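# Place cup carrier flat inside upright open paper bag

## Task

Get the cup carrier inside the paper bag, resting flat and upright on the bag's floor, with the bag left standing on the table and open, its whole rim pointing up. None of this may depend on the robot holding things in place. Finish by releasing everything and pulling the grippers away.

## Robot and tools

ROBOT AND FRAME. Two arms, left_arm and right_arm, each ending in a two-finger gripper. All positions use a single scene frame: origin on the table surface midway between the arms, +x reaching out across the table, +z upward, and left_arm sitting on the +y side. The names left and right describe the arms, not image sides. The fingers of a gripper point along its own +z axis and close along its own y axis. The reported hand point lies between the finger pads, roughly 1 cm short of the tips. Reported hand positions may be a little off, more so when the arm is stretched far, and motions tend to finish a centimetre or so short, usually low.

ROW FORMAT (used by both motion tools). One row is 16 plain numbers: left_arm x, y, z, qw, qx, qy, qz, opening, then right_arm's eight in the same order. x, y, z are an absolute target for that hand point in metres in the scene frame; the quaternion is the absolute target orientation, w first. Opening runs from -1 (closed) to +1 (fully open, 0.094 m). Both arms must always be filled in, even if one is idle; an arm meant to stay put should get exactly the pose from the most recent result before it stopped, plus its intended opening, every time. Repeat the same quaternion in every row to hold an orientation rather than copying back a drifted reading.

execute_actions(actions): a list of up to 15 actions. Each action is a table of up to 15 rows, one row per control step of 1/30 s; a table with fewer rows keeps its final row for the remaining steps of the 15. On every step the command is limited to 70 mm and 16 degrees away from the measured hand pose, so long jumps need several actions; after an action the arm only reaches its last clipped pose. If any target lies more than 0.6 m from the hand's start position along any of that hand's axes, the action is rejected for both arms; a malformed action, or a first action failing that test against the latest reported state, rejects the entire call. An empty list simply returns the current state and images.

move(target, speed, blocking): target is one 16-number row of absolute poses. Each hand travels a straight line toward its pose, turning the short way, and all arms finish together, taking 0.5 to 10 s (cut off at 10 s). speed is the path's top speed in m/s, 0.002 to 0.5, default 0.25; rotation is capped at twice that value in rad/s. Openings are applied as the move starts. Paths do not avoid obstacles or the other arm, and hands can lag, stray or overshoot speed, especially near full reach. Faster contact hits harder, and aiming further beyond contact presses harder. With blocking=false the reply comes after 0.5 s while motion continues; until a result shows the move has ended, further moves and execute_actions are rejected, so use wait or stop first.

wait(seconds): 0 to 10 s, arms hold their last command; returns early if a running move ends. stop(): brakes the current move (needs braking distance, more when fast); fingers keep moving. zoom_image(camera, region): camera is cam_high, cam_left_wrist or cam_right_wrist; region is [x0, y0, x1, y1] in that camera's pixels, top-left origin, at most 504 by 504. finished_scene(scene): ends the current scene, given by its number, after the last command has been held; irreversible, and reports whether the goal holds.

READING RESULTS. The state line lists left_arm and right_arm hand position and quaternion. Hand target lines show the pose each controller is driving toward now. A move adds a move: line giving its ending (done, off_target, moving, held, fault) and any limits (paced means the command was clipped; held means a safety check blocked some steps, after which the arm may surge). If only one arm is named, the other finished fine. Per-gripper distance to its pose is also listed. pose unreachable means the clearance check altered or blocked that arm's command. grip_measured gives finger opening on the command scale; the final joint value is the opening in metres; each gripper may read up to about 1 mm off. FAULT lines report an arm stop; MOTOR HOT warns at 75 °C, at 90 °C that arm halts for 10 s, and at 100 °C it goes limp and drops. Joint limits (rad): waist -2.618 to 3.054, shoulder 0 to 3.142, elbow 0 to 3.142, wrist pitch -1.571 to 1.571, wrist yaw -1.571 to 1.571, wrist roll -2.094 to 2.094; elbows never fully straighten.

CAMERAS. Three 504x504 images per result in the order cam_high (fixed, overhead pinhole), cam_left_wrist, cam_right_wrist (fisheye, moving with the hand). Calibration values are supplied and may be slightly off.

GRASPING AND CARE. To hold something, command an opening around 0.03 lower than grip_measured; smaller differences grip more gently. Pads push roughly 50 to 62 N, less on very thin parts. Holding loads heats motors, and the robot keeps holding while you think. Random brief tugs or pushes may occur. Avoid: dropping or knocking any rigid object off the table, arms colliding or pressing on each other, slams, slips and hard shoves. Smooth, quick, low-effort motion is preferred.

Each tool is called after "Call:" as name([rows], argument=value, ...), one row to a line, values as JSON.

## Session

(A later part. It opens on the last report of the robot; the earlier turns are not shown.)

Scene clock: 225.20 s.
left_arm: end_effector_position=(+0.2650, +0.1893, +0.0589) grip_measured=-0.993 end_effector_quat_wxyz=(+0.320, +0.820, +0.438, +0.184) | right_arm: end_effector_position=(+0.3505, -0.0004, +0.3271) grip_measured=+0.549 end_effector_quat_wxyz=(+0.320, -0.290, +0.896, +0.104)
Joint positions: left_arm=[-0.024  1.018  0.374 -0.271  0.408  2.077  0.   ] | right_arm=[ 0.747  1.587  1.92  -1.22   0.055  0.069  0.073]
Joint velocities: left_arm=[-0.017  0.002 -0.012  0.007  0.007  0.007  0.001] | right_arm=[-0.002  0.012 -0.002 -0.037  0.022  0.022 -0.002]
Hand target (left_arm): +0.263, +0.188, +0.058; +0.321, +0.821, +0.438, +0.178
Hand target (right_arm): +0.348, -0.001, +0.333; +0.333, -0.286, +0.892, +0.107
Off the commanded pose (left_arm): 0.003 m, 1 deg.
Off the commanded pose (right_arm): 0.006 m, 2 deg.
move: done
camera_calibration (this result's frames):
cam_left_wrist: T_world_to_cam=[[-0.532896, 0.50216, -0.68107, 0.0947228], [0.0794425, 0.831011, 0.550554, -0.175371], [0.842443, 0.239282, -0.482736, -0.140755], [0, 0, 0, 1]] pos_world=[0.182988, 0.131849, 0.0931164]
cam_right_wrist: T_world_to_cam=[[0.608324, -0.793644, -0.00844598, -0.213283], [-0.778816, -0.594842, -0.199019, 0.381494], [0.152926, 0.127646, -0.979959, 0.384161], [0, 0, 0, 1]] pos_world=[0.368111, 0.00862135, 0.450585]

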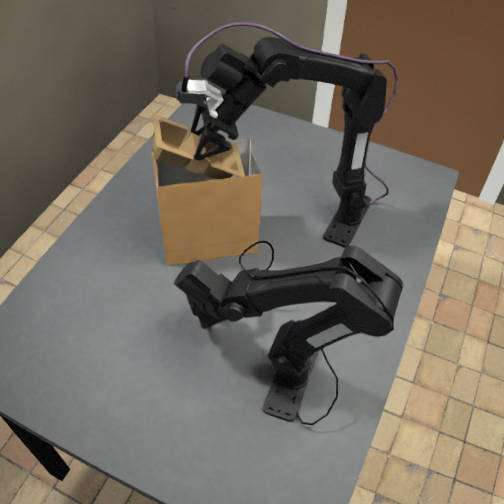

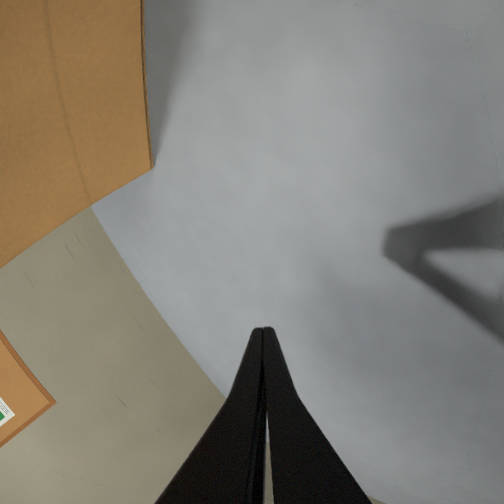

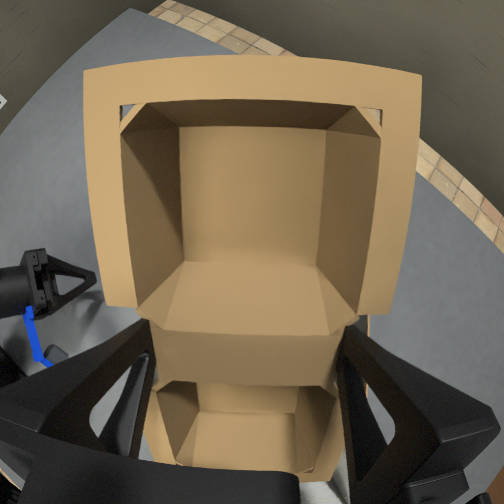

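Call:
move(target=[0.2629,0.1882,0.0579,0.321,0.821,0.438,0.178,-1, 0.353,-0.008,0.331,0.3335,-0.2856,0.8921,0.1068,0.53], speed=0.05)

Call:
zoom_image(camera="cam_right_wrist", region=[60, 280, 440, 504])

Scene clock: 242.03 s.
left_arm: end_effector_position=(+0.2656, +0.1896, +0.0593) grip_measured=-0.993 end_effector_quat_wxyz=(+0.320, +0.820, +0.437, +0.185) | right_arm: end_effector_position=(+0.3534, -0.0048, +0.3210) grip_measured=+0.549 end_effector_quat_wxyz=(+0.316, -0.288, +0.898, +0.099)
Joint positions: left_arm=[-0.024  1.018  0.374 -0.268  0.407  2.077  0.   ] | right_arm=[ 0.734  1.583  1.896 -1.21   0.054  0.061  0.073]
Joint velocities: left_arm=[-0.007 -0.017  0.002  0.051 -0.037 -0.081 -0.001] | right_arm=[ 0.002 -0.012  0.012  0.037 -0.051  0.022  0.   ]
Hand target (left_arm): +0.263, +0.188, +0.058; +0.321, +0.821, +0.438, +0.178
Hand target (right_arm): +0.353, -0.008, +0.331; +0.333, -0.286, +0.892, +0.107
Off the commanded pose (left_arm): 0.003 m, 1 deg.
Off the commanded pose (right_arm): 0.010 m, 2 deg.
move: done
camera_calibration (this result's frames):
cam_left_wrist: T_world_to_cam=[[-0.531335, 0.502603, -0.681963, 0.0947013], [0.0770257, 0.830324, 0.551932, -0.175159], [0.843653, 0.240732, -0.479894, -0.141938], [0, 0, 0, 1]] pos_world=[0.183556, 0.132011, 0.0931435]
cam_right_wrist: T_world_to_cam=[[0.603172, -0.797606, -0.00289576, -0.218596], [-0.783716, -0.591986, -0.187995, 0.378193], [0.148232, 0.115663, -0.982166, 0.380591], [0, 0, 0, 1]] pos_world=[0.371832, 0.00551108, 0.444269]

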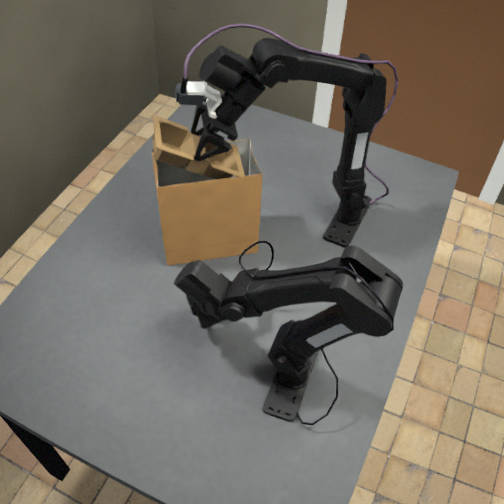

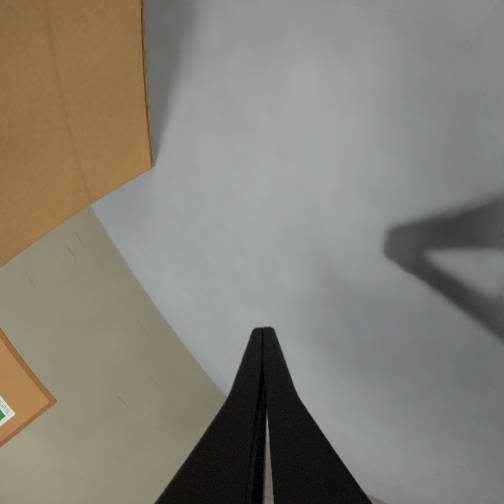

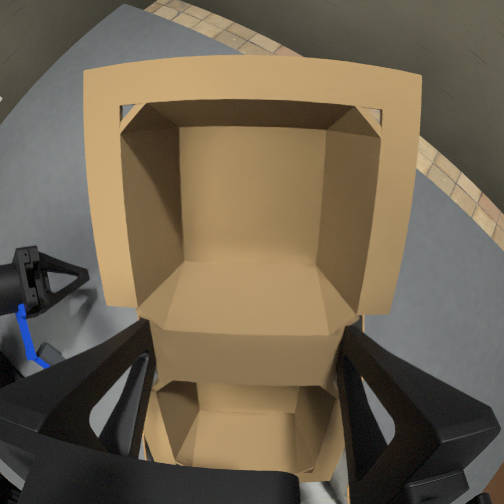

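Region (60, 280, 440, 504) of cam_right_wrist's 504x504 image, scaled by 1.326, with more detail than that image has; it fills the top 297 rows of this view, and the rest is white.

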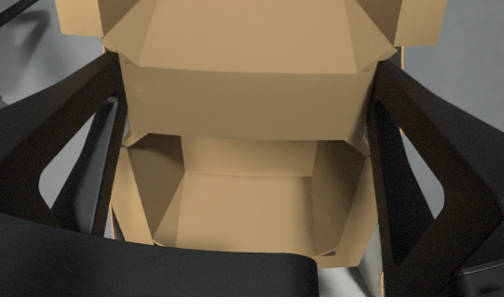

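Call:
move(target=[0.2629,0.1882,0.0579,0.321,0.821,0.438,0.178,-1, 0.353,-0.008,0.236,0.2705,-0.2923,0.9132,0.0866,0.53], speed=0.06)

Scene clock: 262.33 s.
left_arm: end_effector_position=(+0.2665, +0.1901, +0.0597) grip_measured=-0.993 end_effector_quat_wxyz=(+0.320, +0.819, +0.437, +0.188) | right_arm: end_effector_position=(+0.3522, -0.0058, +0.2266) grip_measured=+0.549 end_effector_quat_wxyz=(+0.254, -0.296, +0.918, +0.078)
Joint positions: left_arm=[-0.024  1.018  0.374 -0.264  0.404  2.077  0.   ] | right_arm=[ 0.729  1.566  1.557 -1.026  0.044  0.059  0.073]
Joint velocities: left_arm=[-0.017  0.002 -0.012 -0.022  0.066  0.037  0.   ] | right_arm=[ 0.002 -0.002  0.002 -0.022  0.007  0.037  0.   ]
Hand target (left_arm): +0.263, +0.188, +0.058; +0.321, +0.821, +0.438, +0.178
Hand target (right_arm): +0.353, -0.008, +0.236; +0.270, -0.292, +0.913, +0.086
Off the commanded pose (left_arm): 0.004 m, 1 deg.
Off the commanded pose (right_arm): 0.010 m, 2 deg.
move: done
camera_calibration (this result's frames):
cam_left_wrist: T_world_to_cam=[[-0.529382, 0.503331, -0.682944, 0.0946261], [0.0734137, 0.829153, 0.55418, -0.17483], [0.845201, 0.243235, -0.47589, -0.143695], [0, 0, 0, 1]] pos_world=[0.184379, 0.132284, 0.0931289]
cam_right_wrist: T_world_to_cam=[[0.604571, -0.796545, -0.00322445, -0.219309], [-0.795621, -0.603664, -0.0507621, 0.331905], [0.0384879, 0.0332547, -0.998706, 0.330073], [0, 0, 0, 1]] pos_world=[0.383955, 0.0146935, 0.345787]

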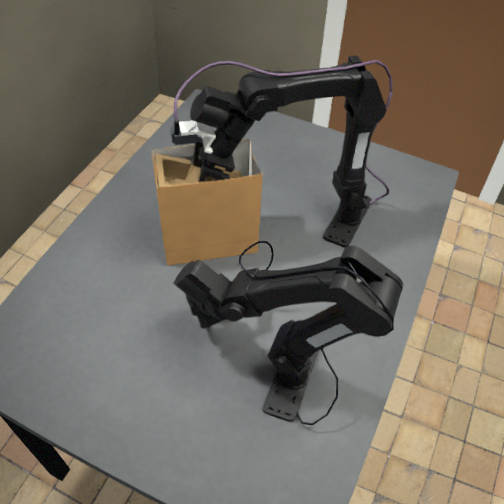

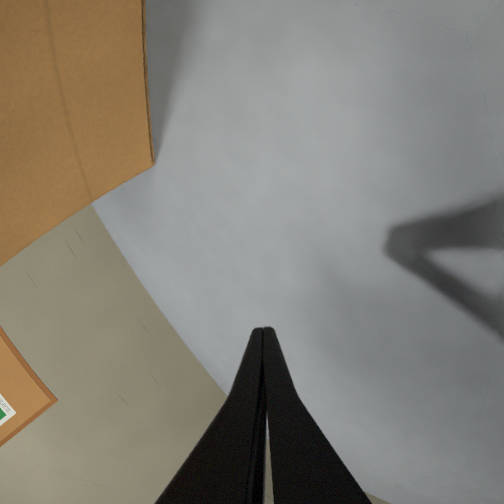

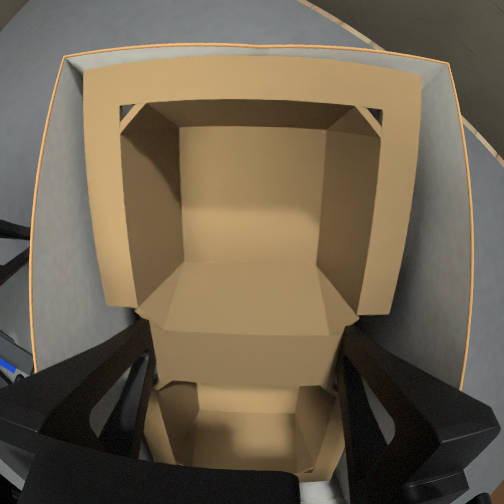

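Call:
move(target=[0.2629,0.1882,0.0579,0.321,0.821,0.438,0.178,-1, 0.348,-0.0145,0.178,0.1572,-0.3007,0.9394,0.0503,0.53], speed=0.06)

Scene clock: 279.40 s.
left_arm: end_effector_position=(+0.2673, +0.1905, +0.0602) grip_measured=-0.993 end_effector_quat_wxyz=(+0.320, +0.819, +0.437, +0.190) | right_arm: end_effector_position=(+0.3436, -0.0149, +0.1724) grip_measured=+0.549 end_effector_quat_wxyz=(+0.152, -0.301, +0.940, +0.045)
Joint positions: left_arm=[-0.024  1.018  0.374 -0.26   0.402  2.077  0.   ] | right_arm=[ 0.717  1.687  1.557 -1.123  0.026  0.059  0.073]
Joint velocities: left_arm=[-0.022 -0.002 -0.002  0.007  0.007 -0.037 -0.001] | right_arm=[-0.007 -0.002  0.017  0.007 -0.007  0.007  0.001]
Hand target (left_arm): +0.263, +0.188, +0.058; +0.321, +0.821, +0.438, +0.178
Hand target (right_arm): +0.348, -0.014, +0.178; +0.158, -0.300, +0.940, +0.049
Off the commanded pose (left_arm): 0.005 m, 1 deg.
Off the commanded pose (right_arm): 0.007 m, 1 deg.
move: done
camera_calibration (this result's frames):
cam_left_wrist: T_world_to_cam=[[-0.52756, 0.50396, -0.683889, 0.0945682], [0.070185, 0.828137, 0.556115, -0.174531], [0.846614, 0.245385, -0.472262, -0.145259], [0, 0, 0, 1]] pos_world=[0.185118, 0.132522, 0.0931333]
cam_right_wrist: T_world_to_cam=[[0.599574, -0.800258, -0.00993173, -0.218817], [-0.788044, -0.592497, 0.167133, 0.276826], [-0.139634, -0.092382, -0.985884, 0.333732], [0, 0, 0, 1]] pos_world=[0.395949, 0.0197398, 0.280581]

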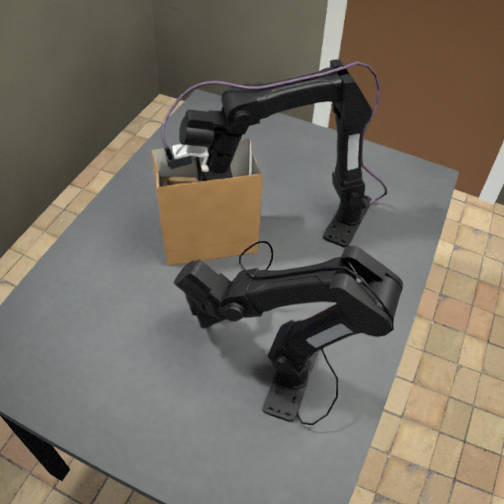

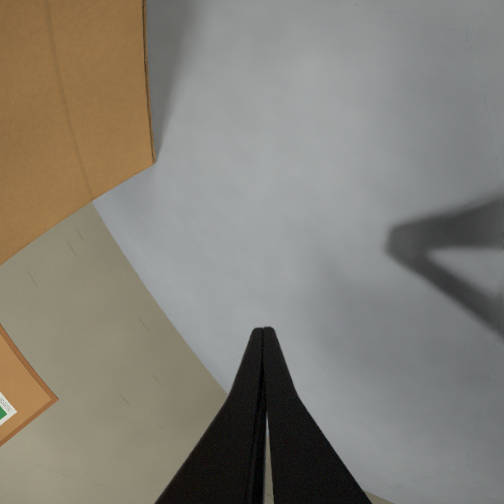

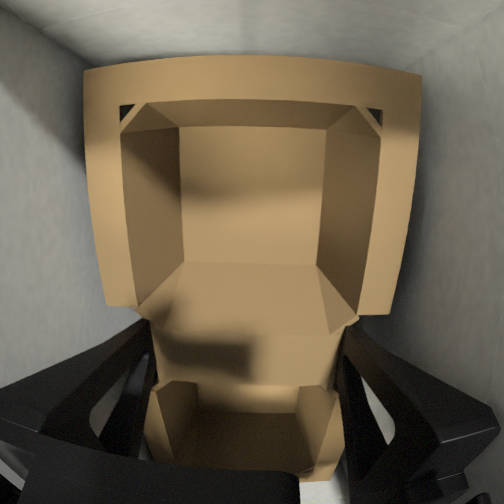

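Call:
move(target=[0.2629,0.1882,0.0579,0.321,0.821,0.438,0.178,-1, 0.352,-0.012,0.10,0.0830,-0.3037,0.9488,0.0266,0.53], speed=0.06)

Scene clock: 283.00 s.
left_arm: end_effector_position=(+0.2680, +0.1909, +0.0606) grip_measured=-0.993 end_effector_quat_wxyz=(+0.320, +0.819, +0.437, +0.192) | right_arm: end_effector_position=(+0.3502, -0.0107, +0.1037) grip_measured=+0.549 end_effector_quat_wxyz=(+0.082, -0.304, +0.949, +0.023)
Joint positions: left_arm=[-0.024  1.018  0.374 -0.256  0.4    2.077  0.   ] | right_arm=[ 0.71   1.853  1.519 -1.067  0.016  0.055  0.073]
Joint velocities: left_arm=[ 0.007 -0.007  0.012 -0.022 -0.007  0.095 -0.001] | right_arm=[-0.012 -0.012  0.007 -0.007 -0.022  0.037 -0.001]
Hand target (left_arm): +0.263, +0.188, +0.058; +0.321, +0.821, +0.438, +0.178
Hand target (right_arm): +0.352, -0.012, +0.100; +0.083, -0.303, +0.949, +0.026
Off the commanded pose (left_arm): 0.006 m, 2 deg.
Off the commanded pose (right_arm): 0.004 m, 0 deg.
move: done
camera_calibration (this result's frames):
cam_left_wrist: T_world_to_cam=[[-0.525868, 0.504492, -0.684799, 0.0945274], [0.067344, 0.827278, 0.557742, -0.174265], [0.847896, 0.247182, -0.469014, -0.146631], [0, 0, 0, 1]] pos_world=[0.185773, 0.132722, 0.0931552]
cam_right_wrist: T_world_to_cam=[[0.597889, -0.801474, -0.0129567, -0.219179], [-0.759575, -0.571649, 0.310264, 0.271423], [-0.256075, -0.175662, -0.950562, 0.303561], [0, 0, 0, 1]] pos_world=[0.414946, 0.0328168, 0.201501]

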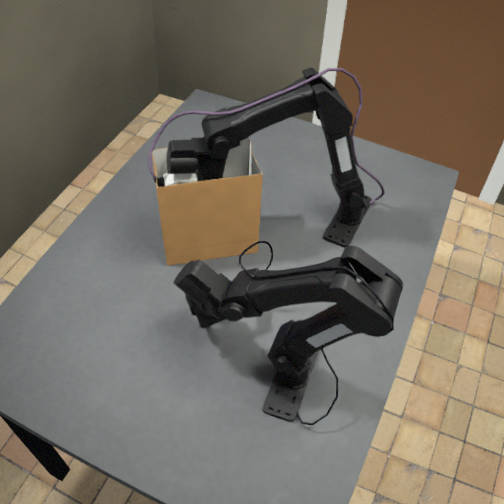

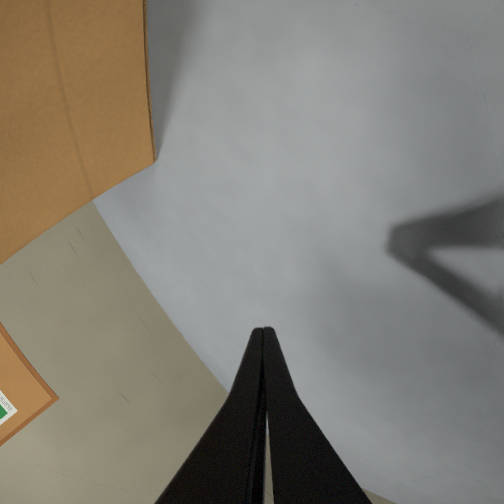

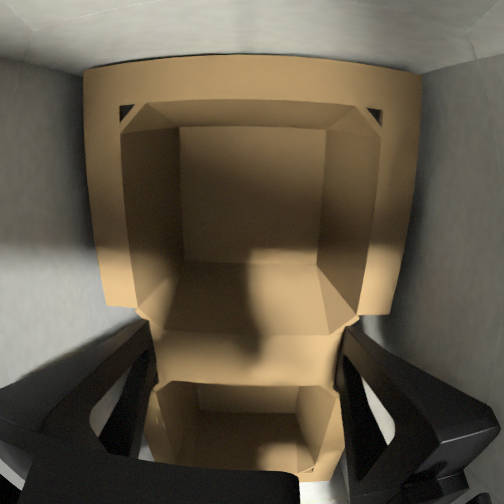

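Call:
zoom_image(camera="cam_high", region=[130, 100, 290, 220])

Region (130, 100, 290, 220) of cam_high's 504x504 image, scaled by 3.150, with more detail than that image has; it fills the top 378 rows of this view, and the rest is white.

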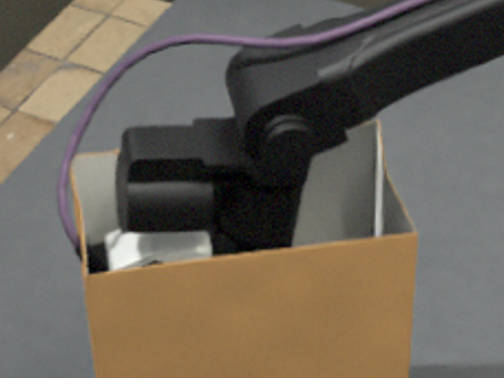

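Call:
move(target=[0.2629,0.1882,0.0579,0.321,0.821,0.438,0.178,-1, 0.349,-0.0135,0.057,0.0498,-0.3045,0.9511,0.0159,0.53], speed=0.04)

Scene clock: 291.17 s.
left_arm: end_effector_position=(+0.2685, +0.1912, +0.0609) grip_measured=-0.993 end_effector_quat_wxyz=(+0.320, +0.818, +0.437, +0.193) | right_arm: end_effector_position=(+0.3477, -0.0118, +0.0616) grip_measured=+0.549 end_effector_quat_wxyz=(+0.050, -0.305, +0.951, +0.013)
Joint positions: left_arm=[-0.024  1.018  0.374 -0.254  0.398  2.077  0.   ] | right_arm=[ 0.71   1.93   1.462 -1.     0.012  0.054  0.073]
Joint velocities: left_arm=[-0.007 -0.002 -0.007 -0.066 -0.066 -0.066  0.   ] | right_arm=[ 0.012  0.002  0.012  0.022  0.022  0.007 -0.001]
Hand target (left_arm): +0.263, +0.188, +0.058; +0.321, +0.821, +0.438, +0.178
Hand target (right_arm): +0.349, -0.013, +0.057; +0.050, -0.304, +0.951, +0.016
Off the commanded pose (left_arm): 0.007 m, 2 deg.
Off the commanded pose (right_arm): 0.005 m, 0 deg.
move: done
camera_calibration (this result's frames):
cam_left_wrist: T_world_to_cam=[[-0.524567, 0.504913, -0.685486, 0.0944921], [0.0651075, 0.826591, 0.559024, -0.174052], [0.848876, 0.248616, -0.466476, -0.147708], [0, 0, 0, 1]] pos_world=[0.186285, 0.132882, 0.0931703]
cam_right_wrist: T_world_to_cam=[[0.598195, -0.801217, -0.0146328, -0.219073], [-0.74005, -0.559348, 0.373438, 0.271418], [-0.30739, -0.21256, -0.92754, 0.278613], [0, 0, 0, 1]] pos_world=[0.417555, 0.0355141, 0.153861]

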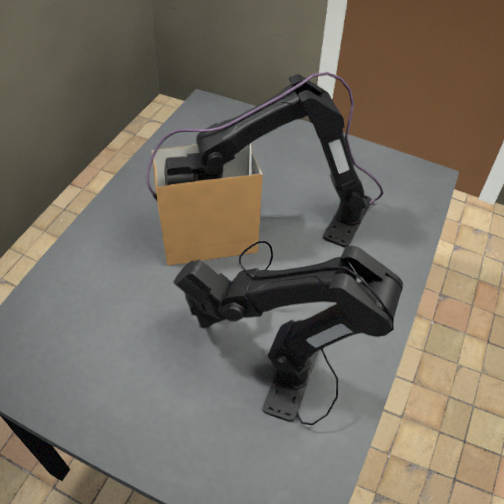

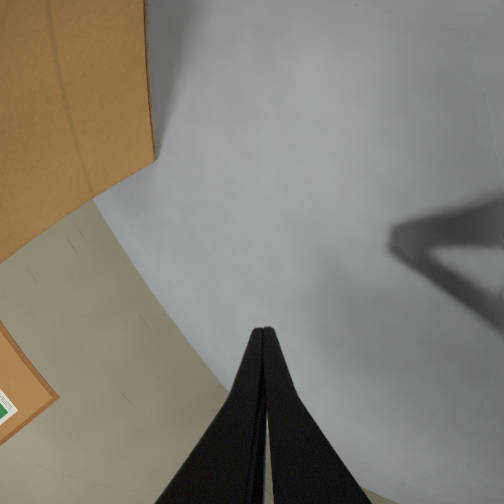

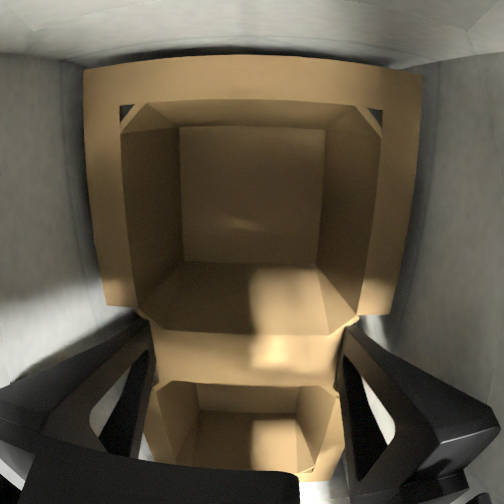

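Call:
move(target=[0.2629,0.1882,0.0579,0.321,0.821,0.438,0.178,-1, 0.349,-0.0135,0.045,0.0455,-0.3046,0.9513,0.0146,0.53], speed=0.02)

Call:
zoom_image(camera="cam_high", region=[130, 100, 290, 220])

Scene clock: 296.00 s.
left_arm: end_effector_position=(+0.2689, +0.1914, +0.0611) grip_measured=-0.993 end_effector_quat_wxyz=(+0.320, +0.818, +0.437, +0.194) | right_arm: end_effector_position=(+0.3492, -0.0107, +0.0534) grip_measured=+0.549 end_effector_quat_wxyz=(+0.051, -0.306, +0.951, +0.014)
Joint positions: left_arm=[-0.024  1.018  0.374 -0.252  0.397  2.077  0.   ] | right_arm=[ 0.708  1.943  1.446 -0.969  0.009  0.053  0.073]
Joint velocities: left_arm=[ 0.012 -0.012 -0.002  0.066 -0.007 -0.066 -0.001] | right_arm=[-0.002  0.002 -0.002 -0.007  0.037 -0.007 -0.   ]
Hand target (left_arm): +0.263, +0.188, +0.058; +0.321, +0.821, +0.438, +0.178
Hand target (right_arm): +0.349, -0.013, +0.045; +0.045, -0.305, +0.951, +0.015
Off the commanded pose (left_arm): 0.007 m, 2 deg.
Off the commanded pose (right_arm): 0.009 m, 1 deg.
move: done
camera_calibration (this result's frames):
cam_left_wrist: T_world_to_cam=[[-0.523657, 0.505225, -0.685953, 0.0944627], [0.0634798, 0.826077, 0.55997, -0.173894], [0.849561, 0.249688, -0.464653, -0.148489], [0, 0, 0, 1]] pos_world=[0.186655, 0.133001, 0.0931769]
cam_right_wrist: T_world_to_cam=[[0.598437, -0.800977, -0.0175729, -0.219097], [-0.739757, -0.560853, 0.371758, 0.276142], [-0.307626, -0.209474, -0.928163, 0.27189], [0, 0, 0, 1]] pos_world=[0.419034, 0.0363373, 0.14585]

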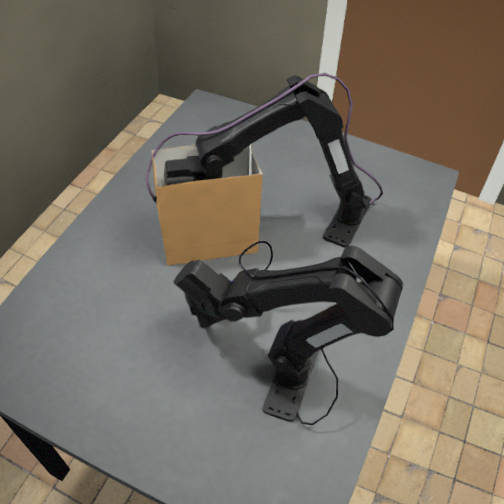

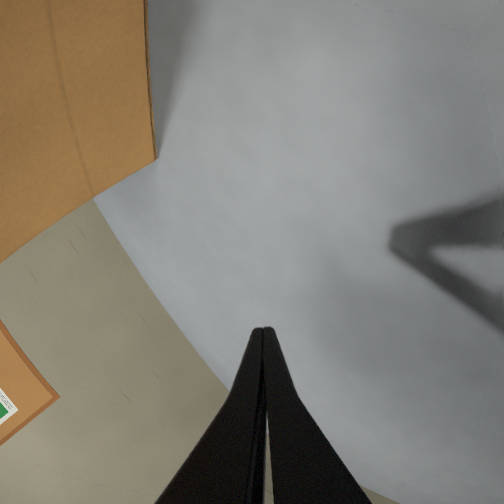

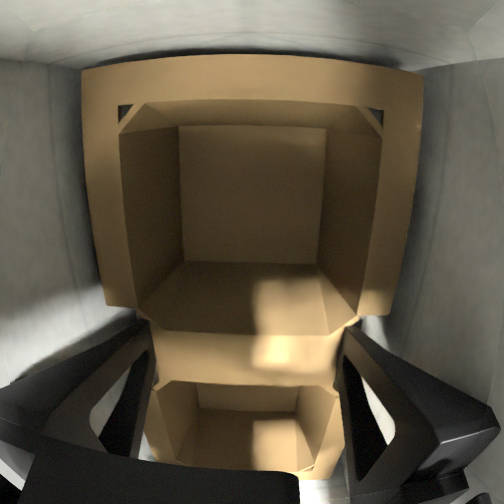

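Region (130, 100, 290, 220) of cam_high's 504x504 image, scaled by 3.150, with more detail than that image has; it fills the top 378 rows of this view, and the rest is white.

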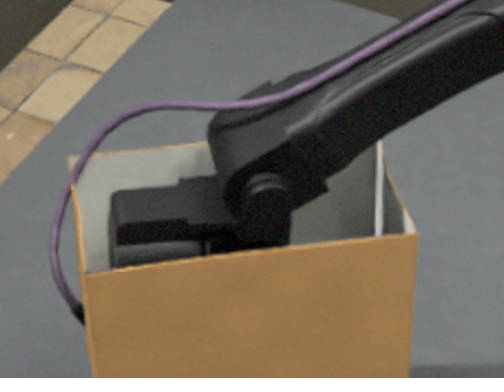

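Call:
execute_actions([
  [[0.2629,0.1882,0.0579,0.321,0.821,0.438,0.178,-1, 0.349,-0.0135,0.048,0.0498,-0.3045,0.9511,0.0159,0.545],[0.2629,0.1882,0.0579,0.321,0.821,0.438,0.178,-1, 0.349,-0.0135,0.048,0.0498,-0.3045,0.9511,0.0159,0.56],[0.2629,0.1882,0.0579,0.321,0.821,0.438,0.178,-1, 0.349,-0.0135,0.048,0.0498,-0.3045,0.9511,0.0159,0.575],[0.2629,0.1882,0.0579,0.321,0.821,0.438,0.178,-1, 0.349,-0.0135,0.048,0.0498,-0.3045,0.9511,0.0159,0.59],[0.2629,0.1882,0.0579,0.321,0.821,0.438,0.178,-1, 0.349,-0.0135,0.048,0.0498,-0.3045,0.9511,0.0159,0.605],[0.2629,0.1882,0.0579,0.321,0.821,0.438,0.178,-1, 0.349,-0.0135,0.048,0.0498,-0.3045,0.9511,0.0159,0.62],[0.2629,0.1882,0.0579,0.321,0.821,0.438,0.178,-1, 0.349,-0.0135,0.048,0.0498,-0.3045,0.9511,0.0159,0.635],[0.2629,0.1882,0.0579,0.321,0.821,0.438,0.178,-1, 0.349,-0.0135,0.048,0.0498,-0.3045,0.9511,0.0159,0.65],[0.2629,0.1882,0.0579,0.321,0.821,0.438,0.178,-1, 0.349,-0.0135,0.048,0.0498,-0.3045,0.9511,0.0159,0.665],[0.2629,0.1882,0.0579,0.321,0.821,0.438,0.178,-1, 0.349,-0.0135,0.048,0.0498,-0.3045,0.9511,0.0159,0.68],[0.2629,0.1882,0.0579,0.321,0.821,0.438,0.178,-1, 0.349,-0.0135,0.048,0.0498,-0.3045,0.9511,0.0159,0.69]],
])

Call:
move(target=[0.2629,0.1882,0.0579,0.321,0.821,0.438,0.178,-1, 0.349,-0.0135,0.10,0.0664,-0.3042,0.9501,0.0213,0.69], speed=0.08)

Scene clock: 304.97 s.
left_arm: end_effector_position=(+0.2689, +0.1914, +0.0611) grip_measured=-0.993 end_effector_quat_wxyz=(+0.320, +0.818, +0.437, +0.194) | right_arm: end_effector_position=(+0.3502, -0.0098, +0.0536) grip_measured=+0.688 end_effector_quat_wxyz=(+0.053, -0.305, +0.951, +0.015)
Joint positions: left_arm=[-0.024  1.018  0.374 -0.252  0.397  2.077  0.   ] | right_arm=[ 0.708  1.943  1.446 -0.964  0.009  0.053  0.079]
Joint velocities: left_arm=[ 0.007 -0.002  0.002  0.066  0.007  0.037 -0.001] | right_arm=[-0.012 -0.012  0.002  0.051 -0.022 -0.022  0.   ]
Hand target (left_arm): +0.263, +0.188, +0.058; +0.321, +0.821, +0.438, +0.178
Hand target (right_arm): +0.349, -0.013, +0.048; +0.050, -0.304, +0.951, +0.016
Off the commanded pose (left_arm): 0.007 m, 2 deg.
Off the commanded pose (right_arm): 0.007 m, 0 deg.
camera_calibration (this result's frames):
cam_left_wrist: T_world_to_cam=[[-0.523657, 0.505225, -0.685953, 0.0944627], [0.0634798, 0.826077, 0.55997, -0.173894], [0.849561, 0.249688, -0.464653, -0.148489], [0, 0, 0, 1]] pos_world=[0.186655, 0.133001, 0.0931769]
cam_right_wrist: T_world_to_cam=[[0.59851, -0.800918, -0.0177506, -0.219066], [-0.741296, -0.562085, 0.366797, 0.278108], [-0.303752, -0.206373, -0.930132, 0.27129], [0, 0, 0, 1]] pos_world=[0.419678, 0.0368531, 0.146438]

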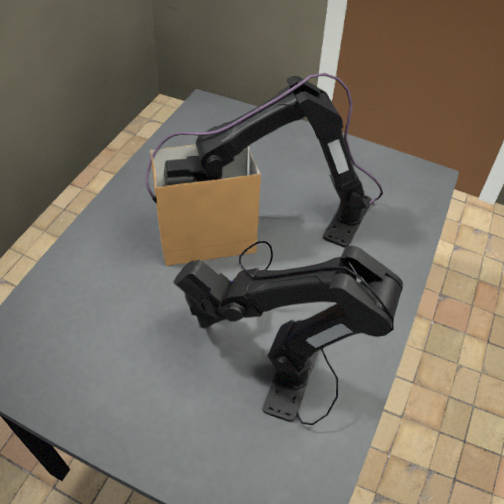

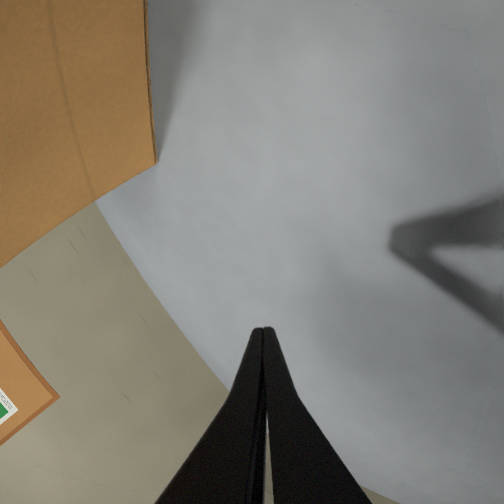

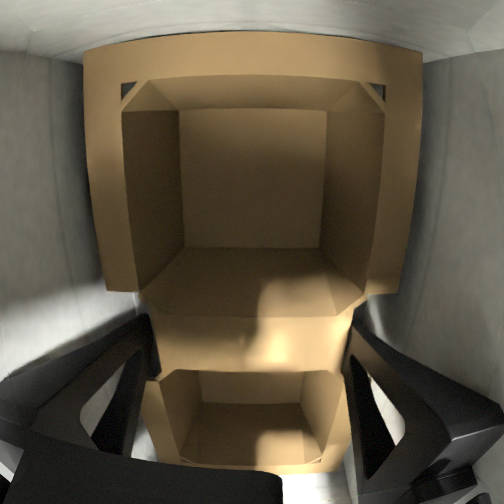

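Scene clock: 306.07 s.
left_arm: end_effector_position=(+0.2689, +0.1916, +0.0610) grip_measured=-0.993 end_effector_quat_wxyz=(+0.319, +0.818, +0.437, +0.195) | right_arm: end_effector_position=(+0.3414, -0.0169, +0.0836) grip_measured=+0.688 end_effector_quat_wxyz=(+0.046, -0.306, +0.951, +0.013)
Joint positions: left_arm=[-0.024  1.018  0.374 -0.252  0.396  2.077  0.   ] | right_arm=[ 0.708  1.89   1.497 -1.082  0.009  0.053  0.079]
Joint velocities: left_arm=[-0.002 -0.007  0.002  0.022  0.022 -0.051 -0.   ] | right_arm=[-0.002 -0.002 -0.002 -0.022 -0.007 -0.081 -0.   ]
Hand target (left_arm): +0.263, +0.188, +0.058; +0.321, +0.821, +0.438, +0.178
Hand target (right_arm): +0.348, -0.014, +0.100; +0.066, -0.304, +0.950, +0.021
Off the commanded pose (left_arm): 0.008 m, 2 deg.
Off the commanded pose (right_arm): 0.018 m, 3 deg.
move: off_target (right_arm)
camera_calibration (this result's frames):
cam_left_wrist: T_world_to_cam=[[-0.524053, 0.505462, -0.685476, 0.0943764], [0.0629174, 0.825623, 0.560704, -0.173826], [0.849358, 0.25071, -0.464472, -0.14875], [0, 0, 0, 1]] pos_world=[0.186737, 0.133104, 0.0930675]
cam_right_wrist: T_world_to_cam=[[0.598312, -0.801077, -0.0172671, -0.218882], [-0.737069, -0.558702, 0.380239, 0.254148], [-0.314248, -0.214775, -0.924727, 0.298089], [0, 0, 0, 1]] pos_world=[0.411958, 0.0306739, 0.175234]

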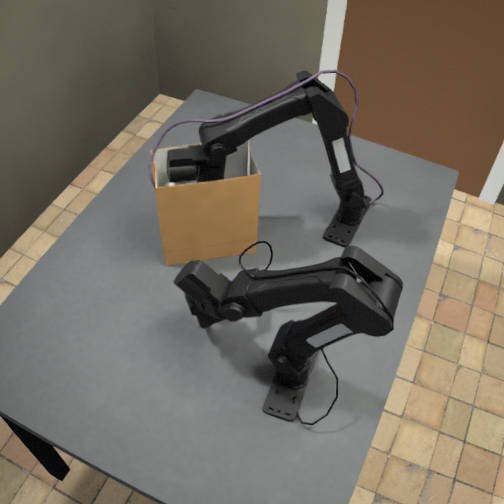

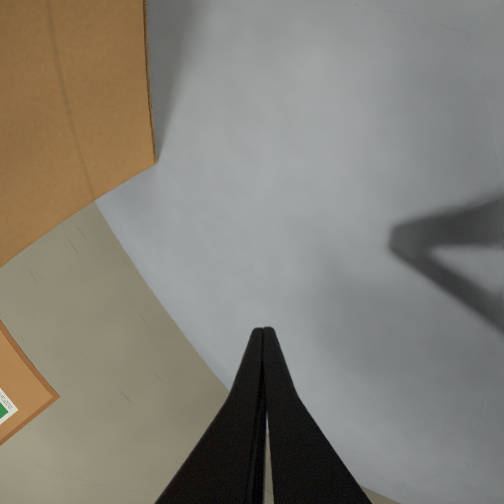

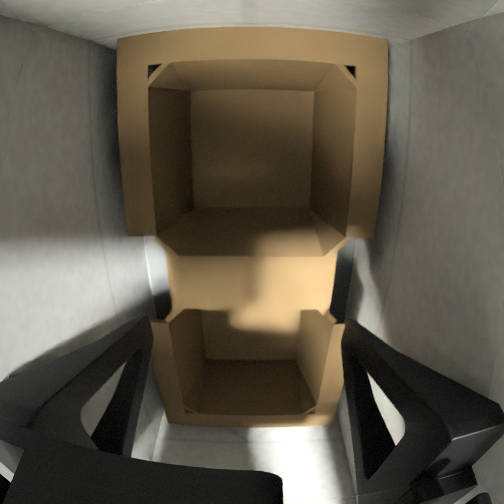

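Call:
move(target=[0.278,0.293,0.075,0.2692,0.7040,0.6036,0.2594,-1, 0.356,-0.007,0.345,0.2705,-0.2923,0.9132,0.0866,0.0], speed=0.15)

Scene clock: 319.13 s.
left_arm: end_effector_position=(+0.2760, +0.2893, +0.0681) grip_measured=-0.993 end_effector_quat_wxyz=(+0.268, +0.711, +0.596, +0.259) | right_arm: end_effector_position=(+0.3547, -0.0083, +0.3368) grip_measured=+0.002 end_effector_quat_wxyz=(+0.259, -0.292, +0.916, +0.089)
Joint positions: left_arm=[ 0.286  1.003  0.393 -0.255  0.32   1.994  0.   ] | right_arm=[ 0.708  1.783  2.291 -1.523  0.018  0.053  0.047]
Joint velocities: left_arm=[-0.017 -0.007  0.002  0.022 -0.022 -0.037  0.001] | right_arm=[-0.002  0.002 -0.017 -0.007 -0.037 -0.037 -0.   ]
Hand target (left_arm): +0.278, +0.292, +0.075; +0.272, +0.703, +0.603, +0.260
Hand target (right_arm): +0.355, -0.008, +0.345; +0.270, -0.294, +0.912, +0.089
Off the commanded pose (left_arm): 0.008 m, 1 deg.
Off the commanded pose (right_arm): 0.008 m, 1 deg.
move: done
camera_calibration (this result's frames):
cam_left_wrist: T_world_to_cam=[[-0.684977, 0.255672, -0.682231, 0.169999], [-0.276807, 0.774859, 0.568306, -0.15097], [0.673932, 0.578123, -0.459988, -0.222628], [0, 0, 0, 1]] pos_world=[0.224692, 0.202223, 0.0993691]
cam_right_wrist: T_world_to_cam=[[0.603281, -0.79721, -0.0225324, -0.21557], [-0.796455, -0.600763, -0.06887, 0.344426], [0.0413672, 0.059494, -0.997371, 0.438887], [0, 0, 0, 1]] pos_world=[0.386213, 0.00895262, 0.456596]

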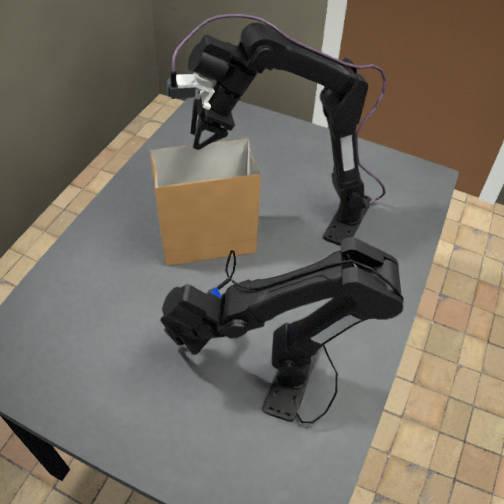

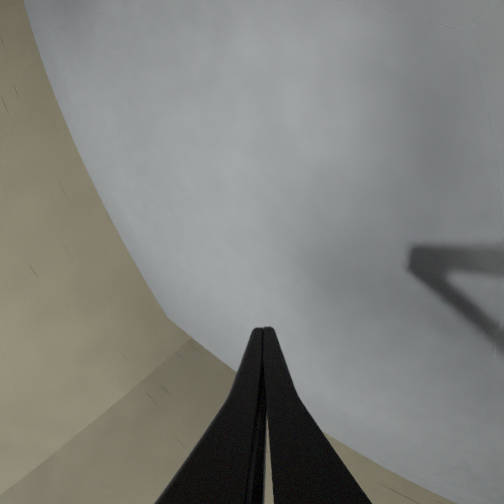

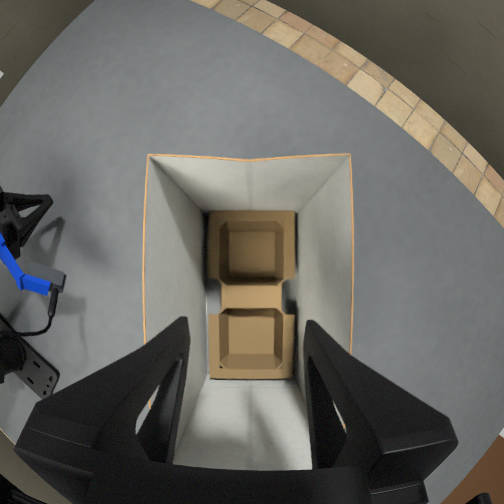

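Call:
zoom_image(camera="cam_right_wrist", region=[140, 145, 360, 410])

Region (140, 145, 360, 410) of cam_right_wrist's 504x504 image, scaled by 1.902, with more detail than that image has; it fills the left 418 columns of this view, and the rest is white.

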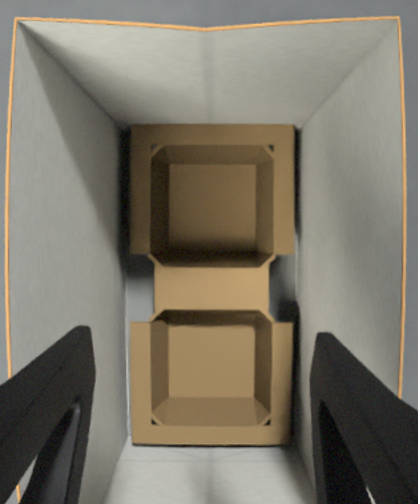

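Call:
move(target=[0.278,0.293,0.075,0.2692,0.7040,0.6036,0.2594,-1, 0.31,-0.25,0.33,0.284,0.0,0.9588,0.0,0.0], speed=0.3)

Scene clock: 331.93 s.
left_arm: end_effector_position=(+0.2764, +0.2899, +0.0683) grip_measured=-0.993 end_effector_quat_wxyz=(+0.268, +0.711, +0.596, +0.261) | right_arm: end_effector_position=(+0.3126, -0.2467, +0.3262) grip_measured=+0.002 end_effector_quat_wxyz=(+0.280, -0.000, +0.960, -0.003)
Joint positions: left_arm=[ 0.286  1.003  0.393 -0.253  0.317  1.994  0.   ] | right_arm=[ 0.06   1.267  1.742 -1.479  0.019  0.02   0.047]
Joint velocities: left_arm=[-0.002  0.002  0.007 -0.007 -0.022  0.022 -0.   ] | right_arm=[ 0.002  0.002  0.002  0.037 -0.11  -0.051 -0.   ]
Hand target (left_arm): +0.278, +0.293, +0.075; +0.269, +0.704, +0.604, +0.260
Hand target (right_arm): +0.311, -0.248, +0.328; +0.288, -0.001, +0.957, -0.001
Off the commanded pose (left_arm): 0.008 m, 1 deg.
Off the commanded pose (right_arm): 0.006 m, 1 deg.
move: done
camera_calibration (this result's frames):
cam_left_wrist: T_world_to_cam=[[-0.684459, 0.256334, -0.682502, 0.169911], [-0.278954, 0.772832, 0.570014, -0.150426], [0.673573, 0.580538, -0.457466, -0.223855], [0, 0, 0, 1]] pos_world=[0.225117, 0.202656, 0.0993032]
cam_right_wrist: T_world_to_cam=[[0.0262399, -0.999646, -0.00428385, -0.255975], [-0.996405, -0.025809, -0.0806902, 0.37508], [0.0805511, 0.00638575, -0.99673, 0.418697], [0, 0, 0, 1]] pos_world=[0.346722, -0.248878, 0.446497]

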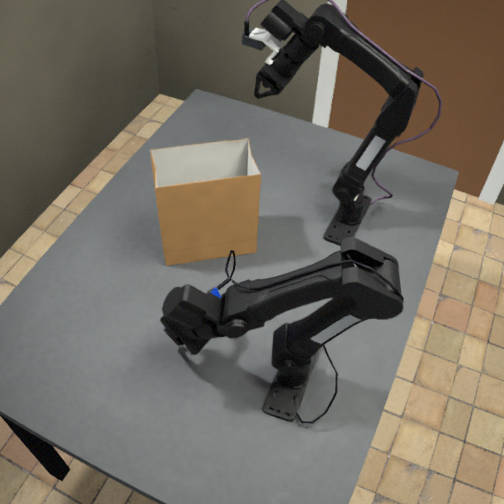

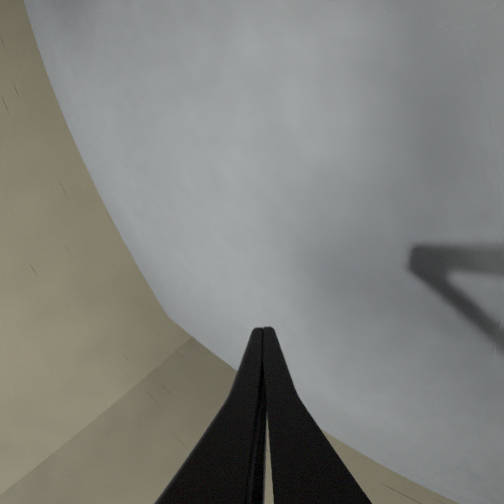

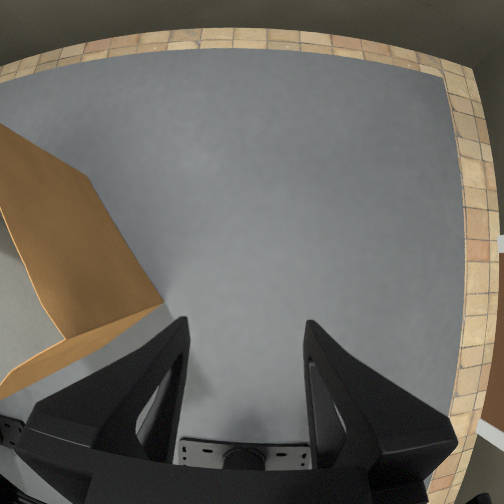

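Call:
finished_scene(scene=2)

The scene is finished: the task was done.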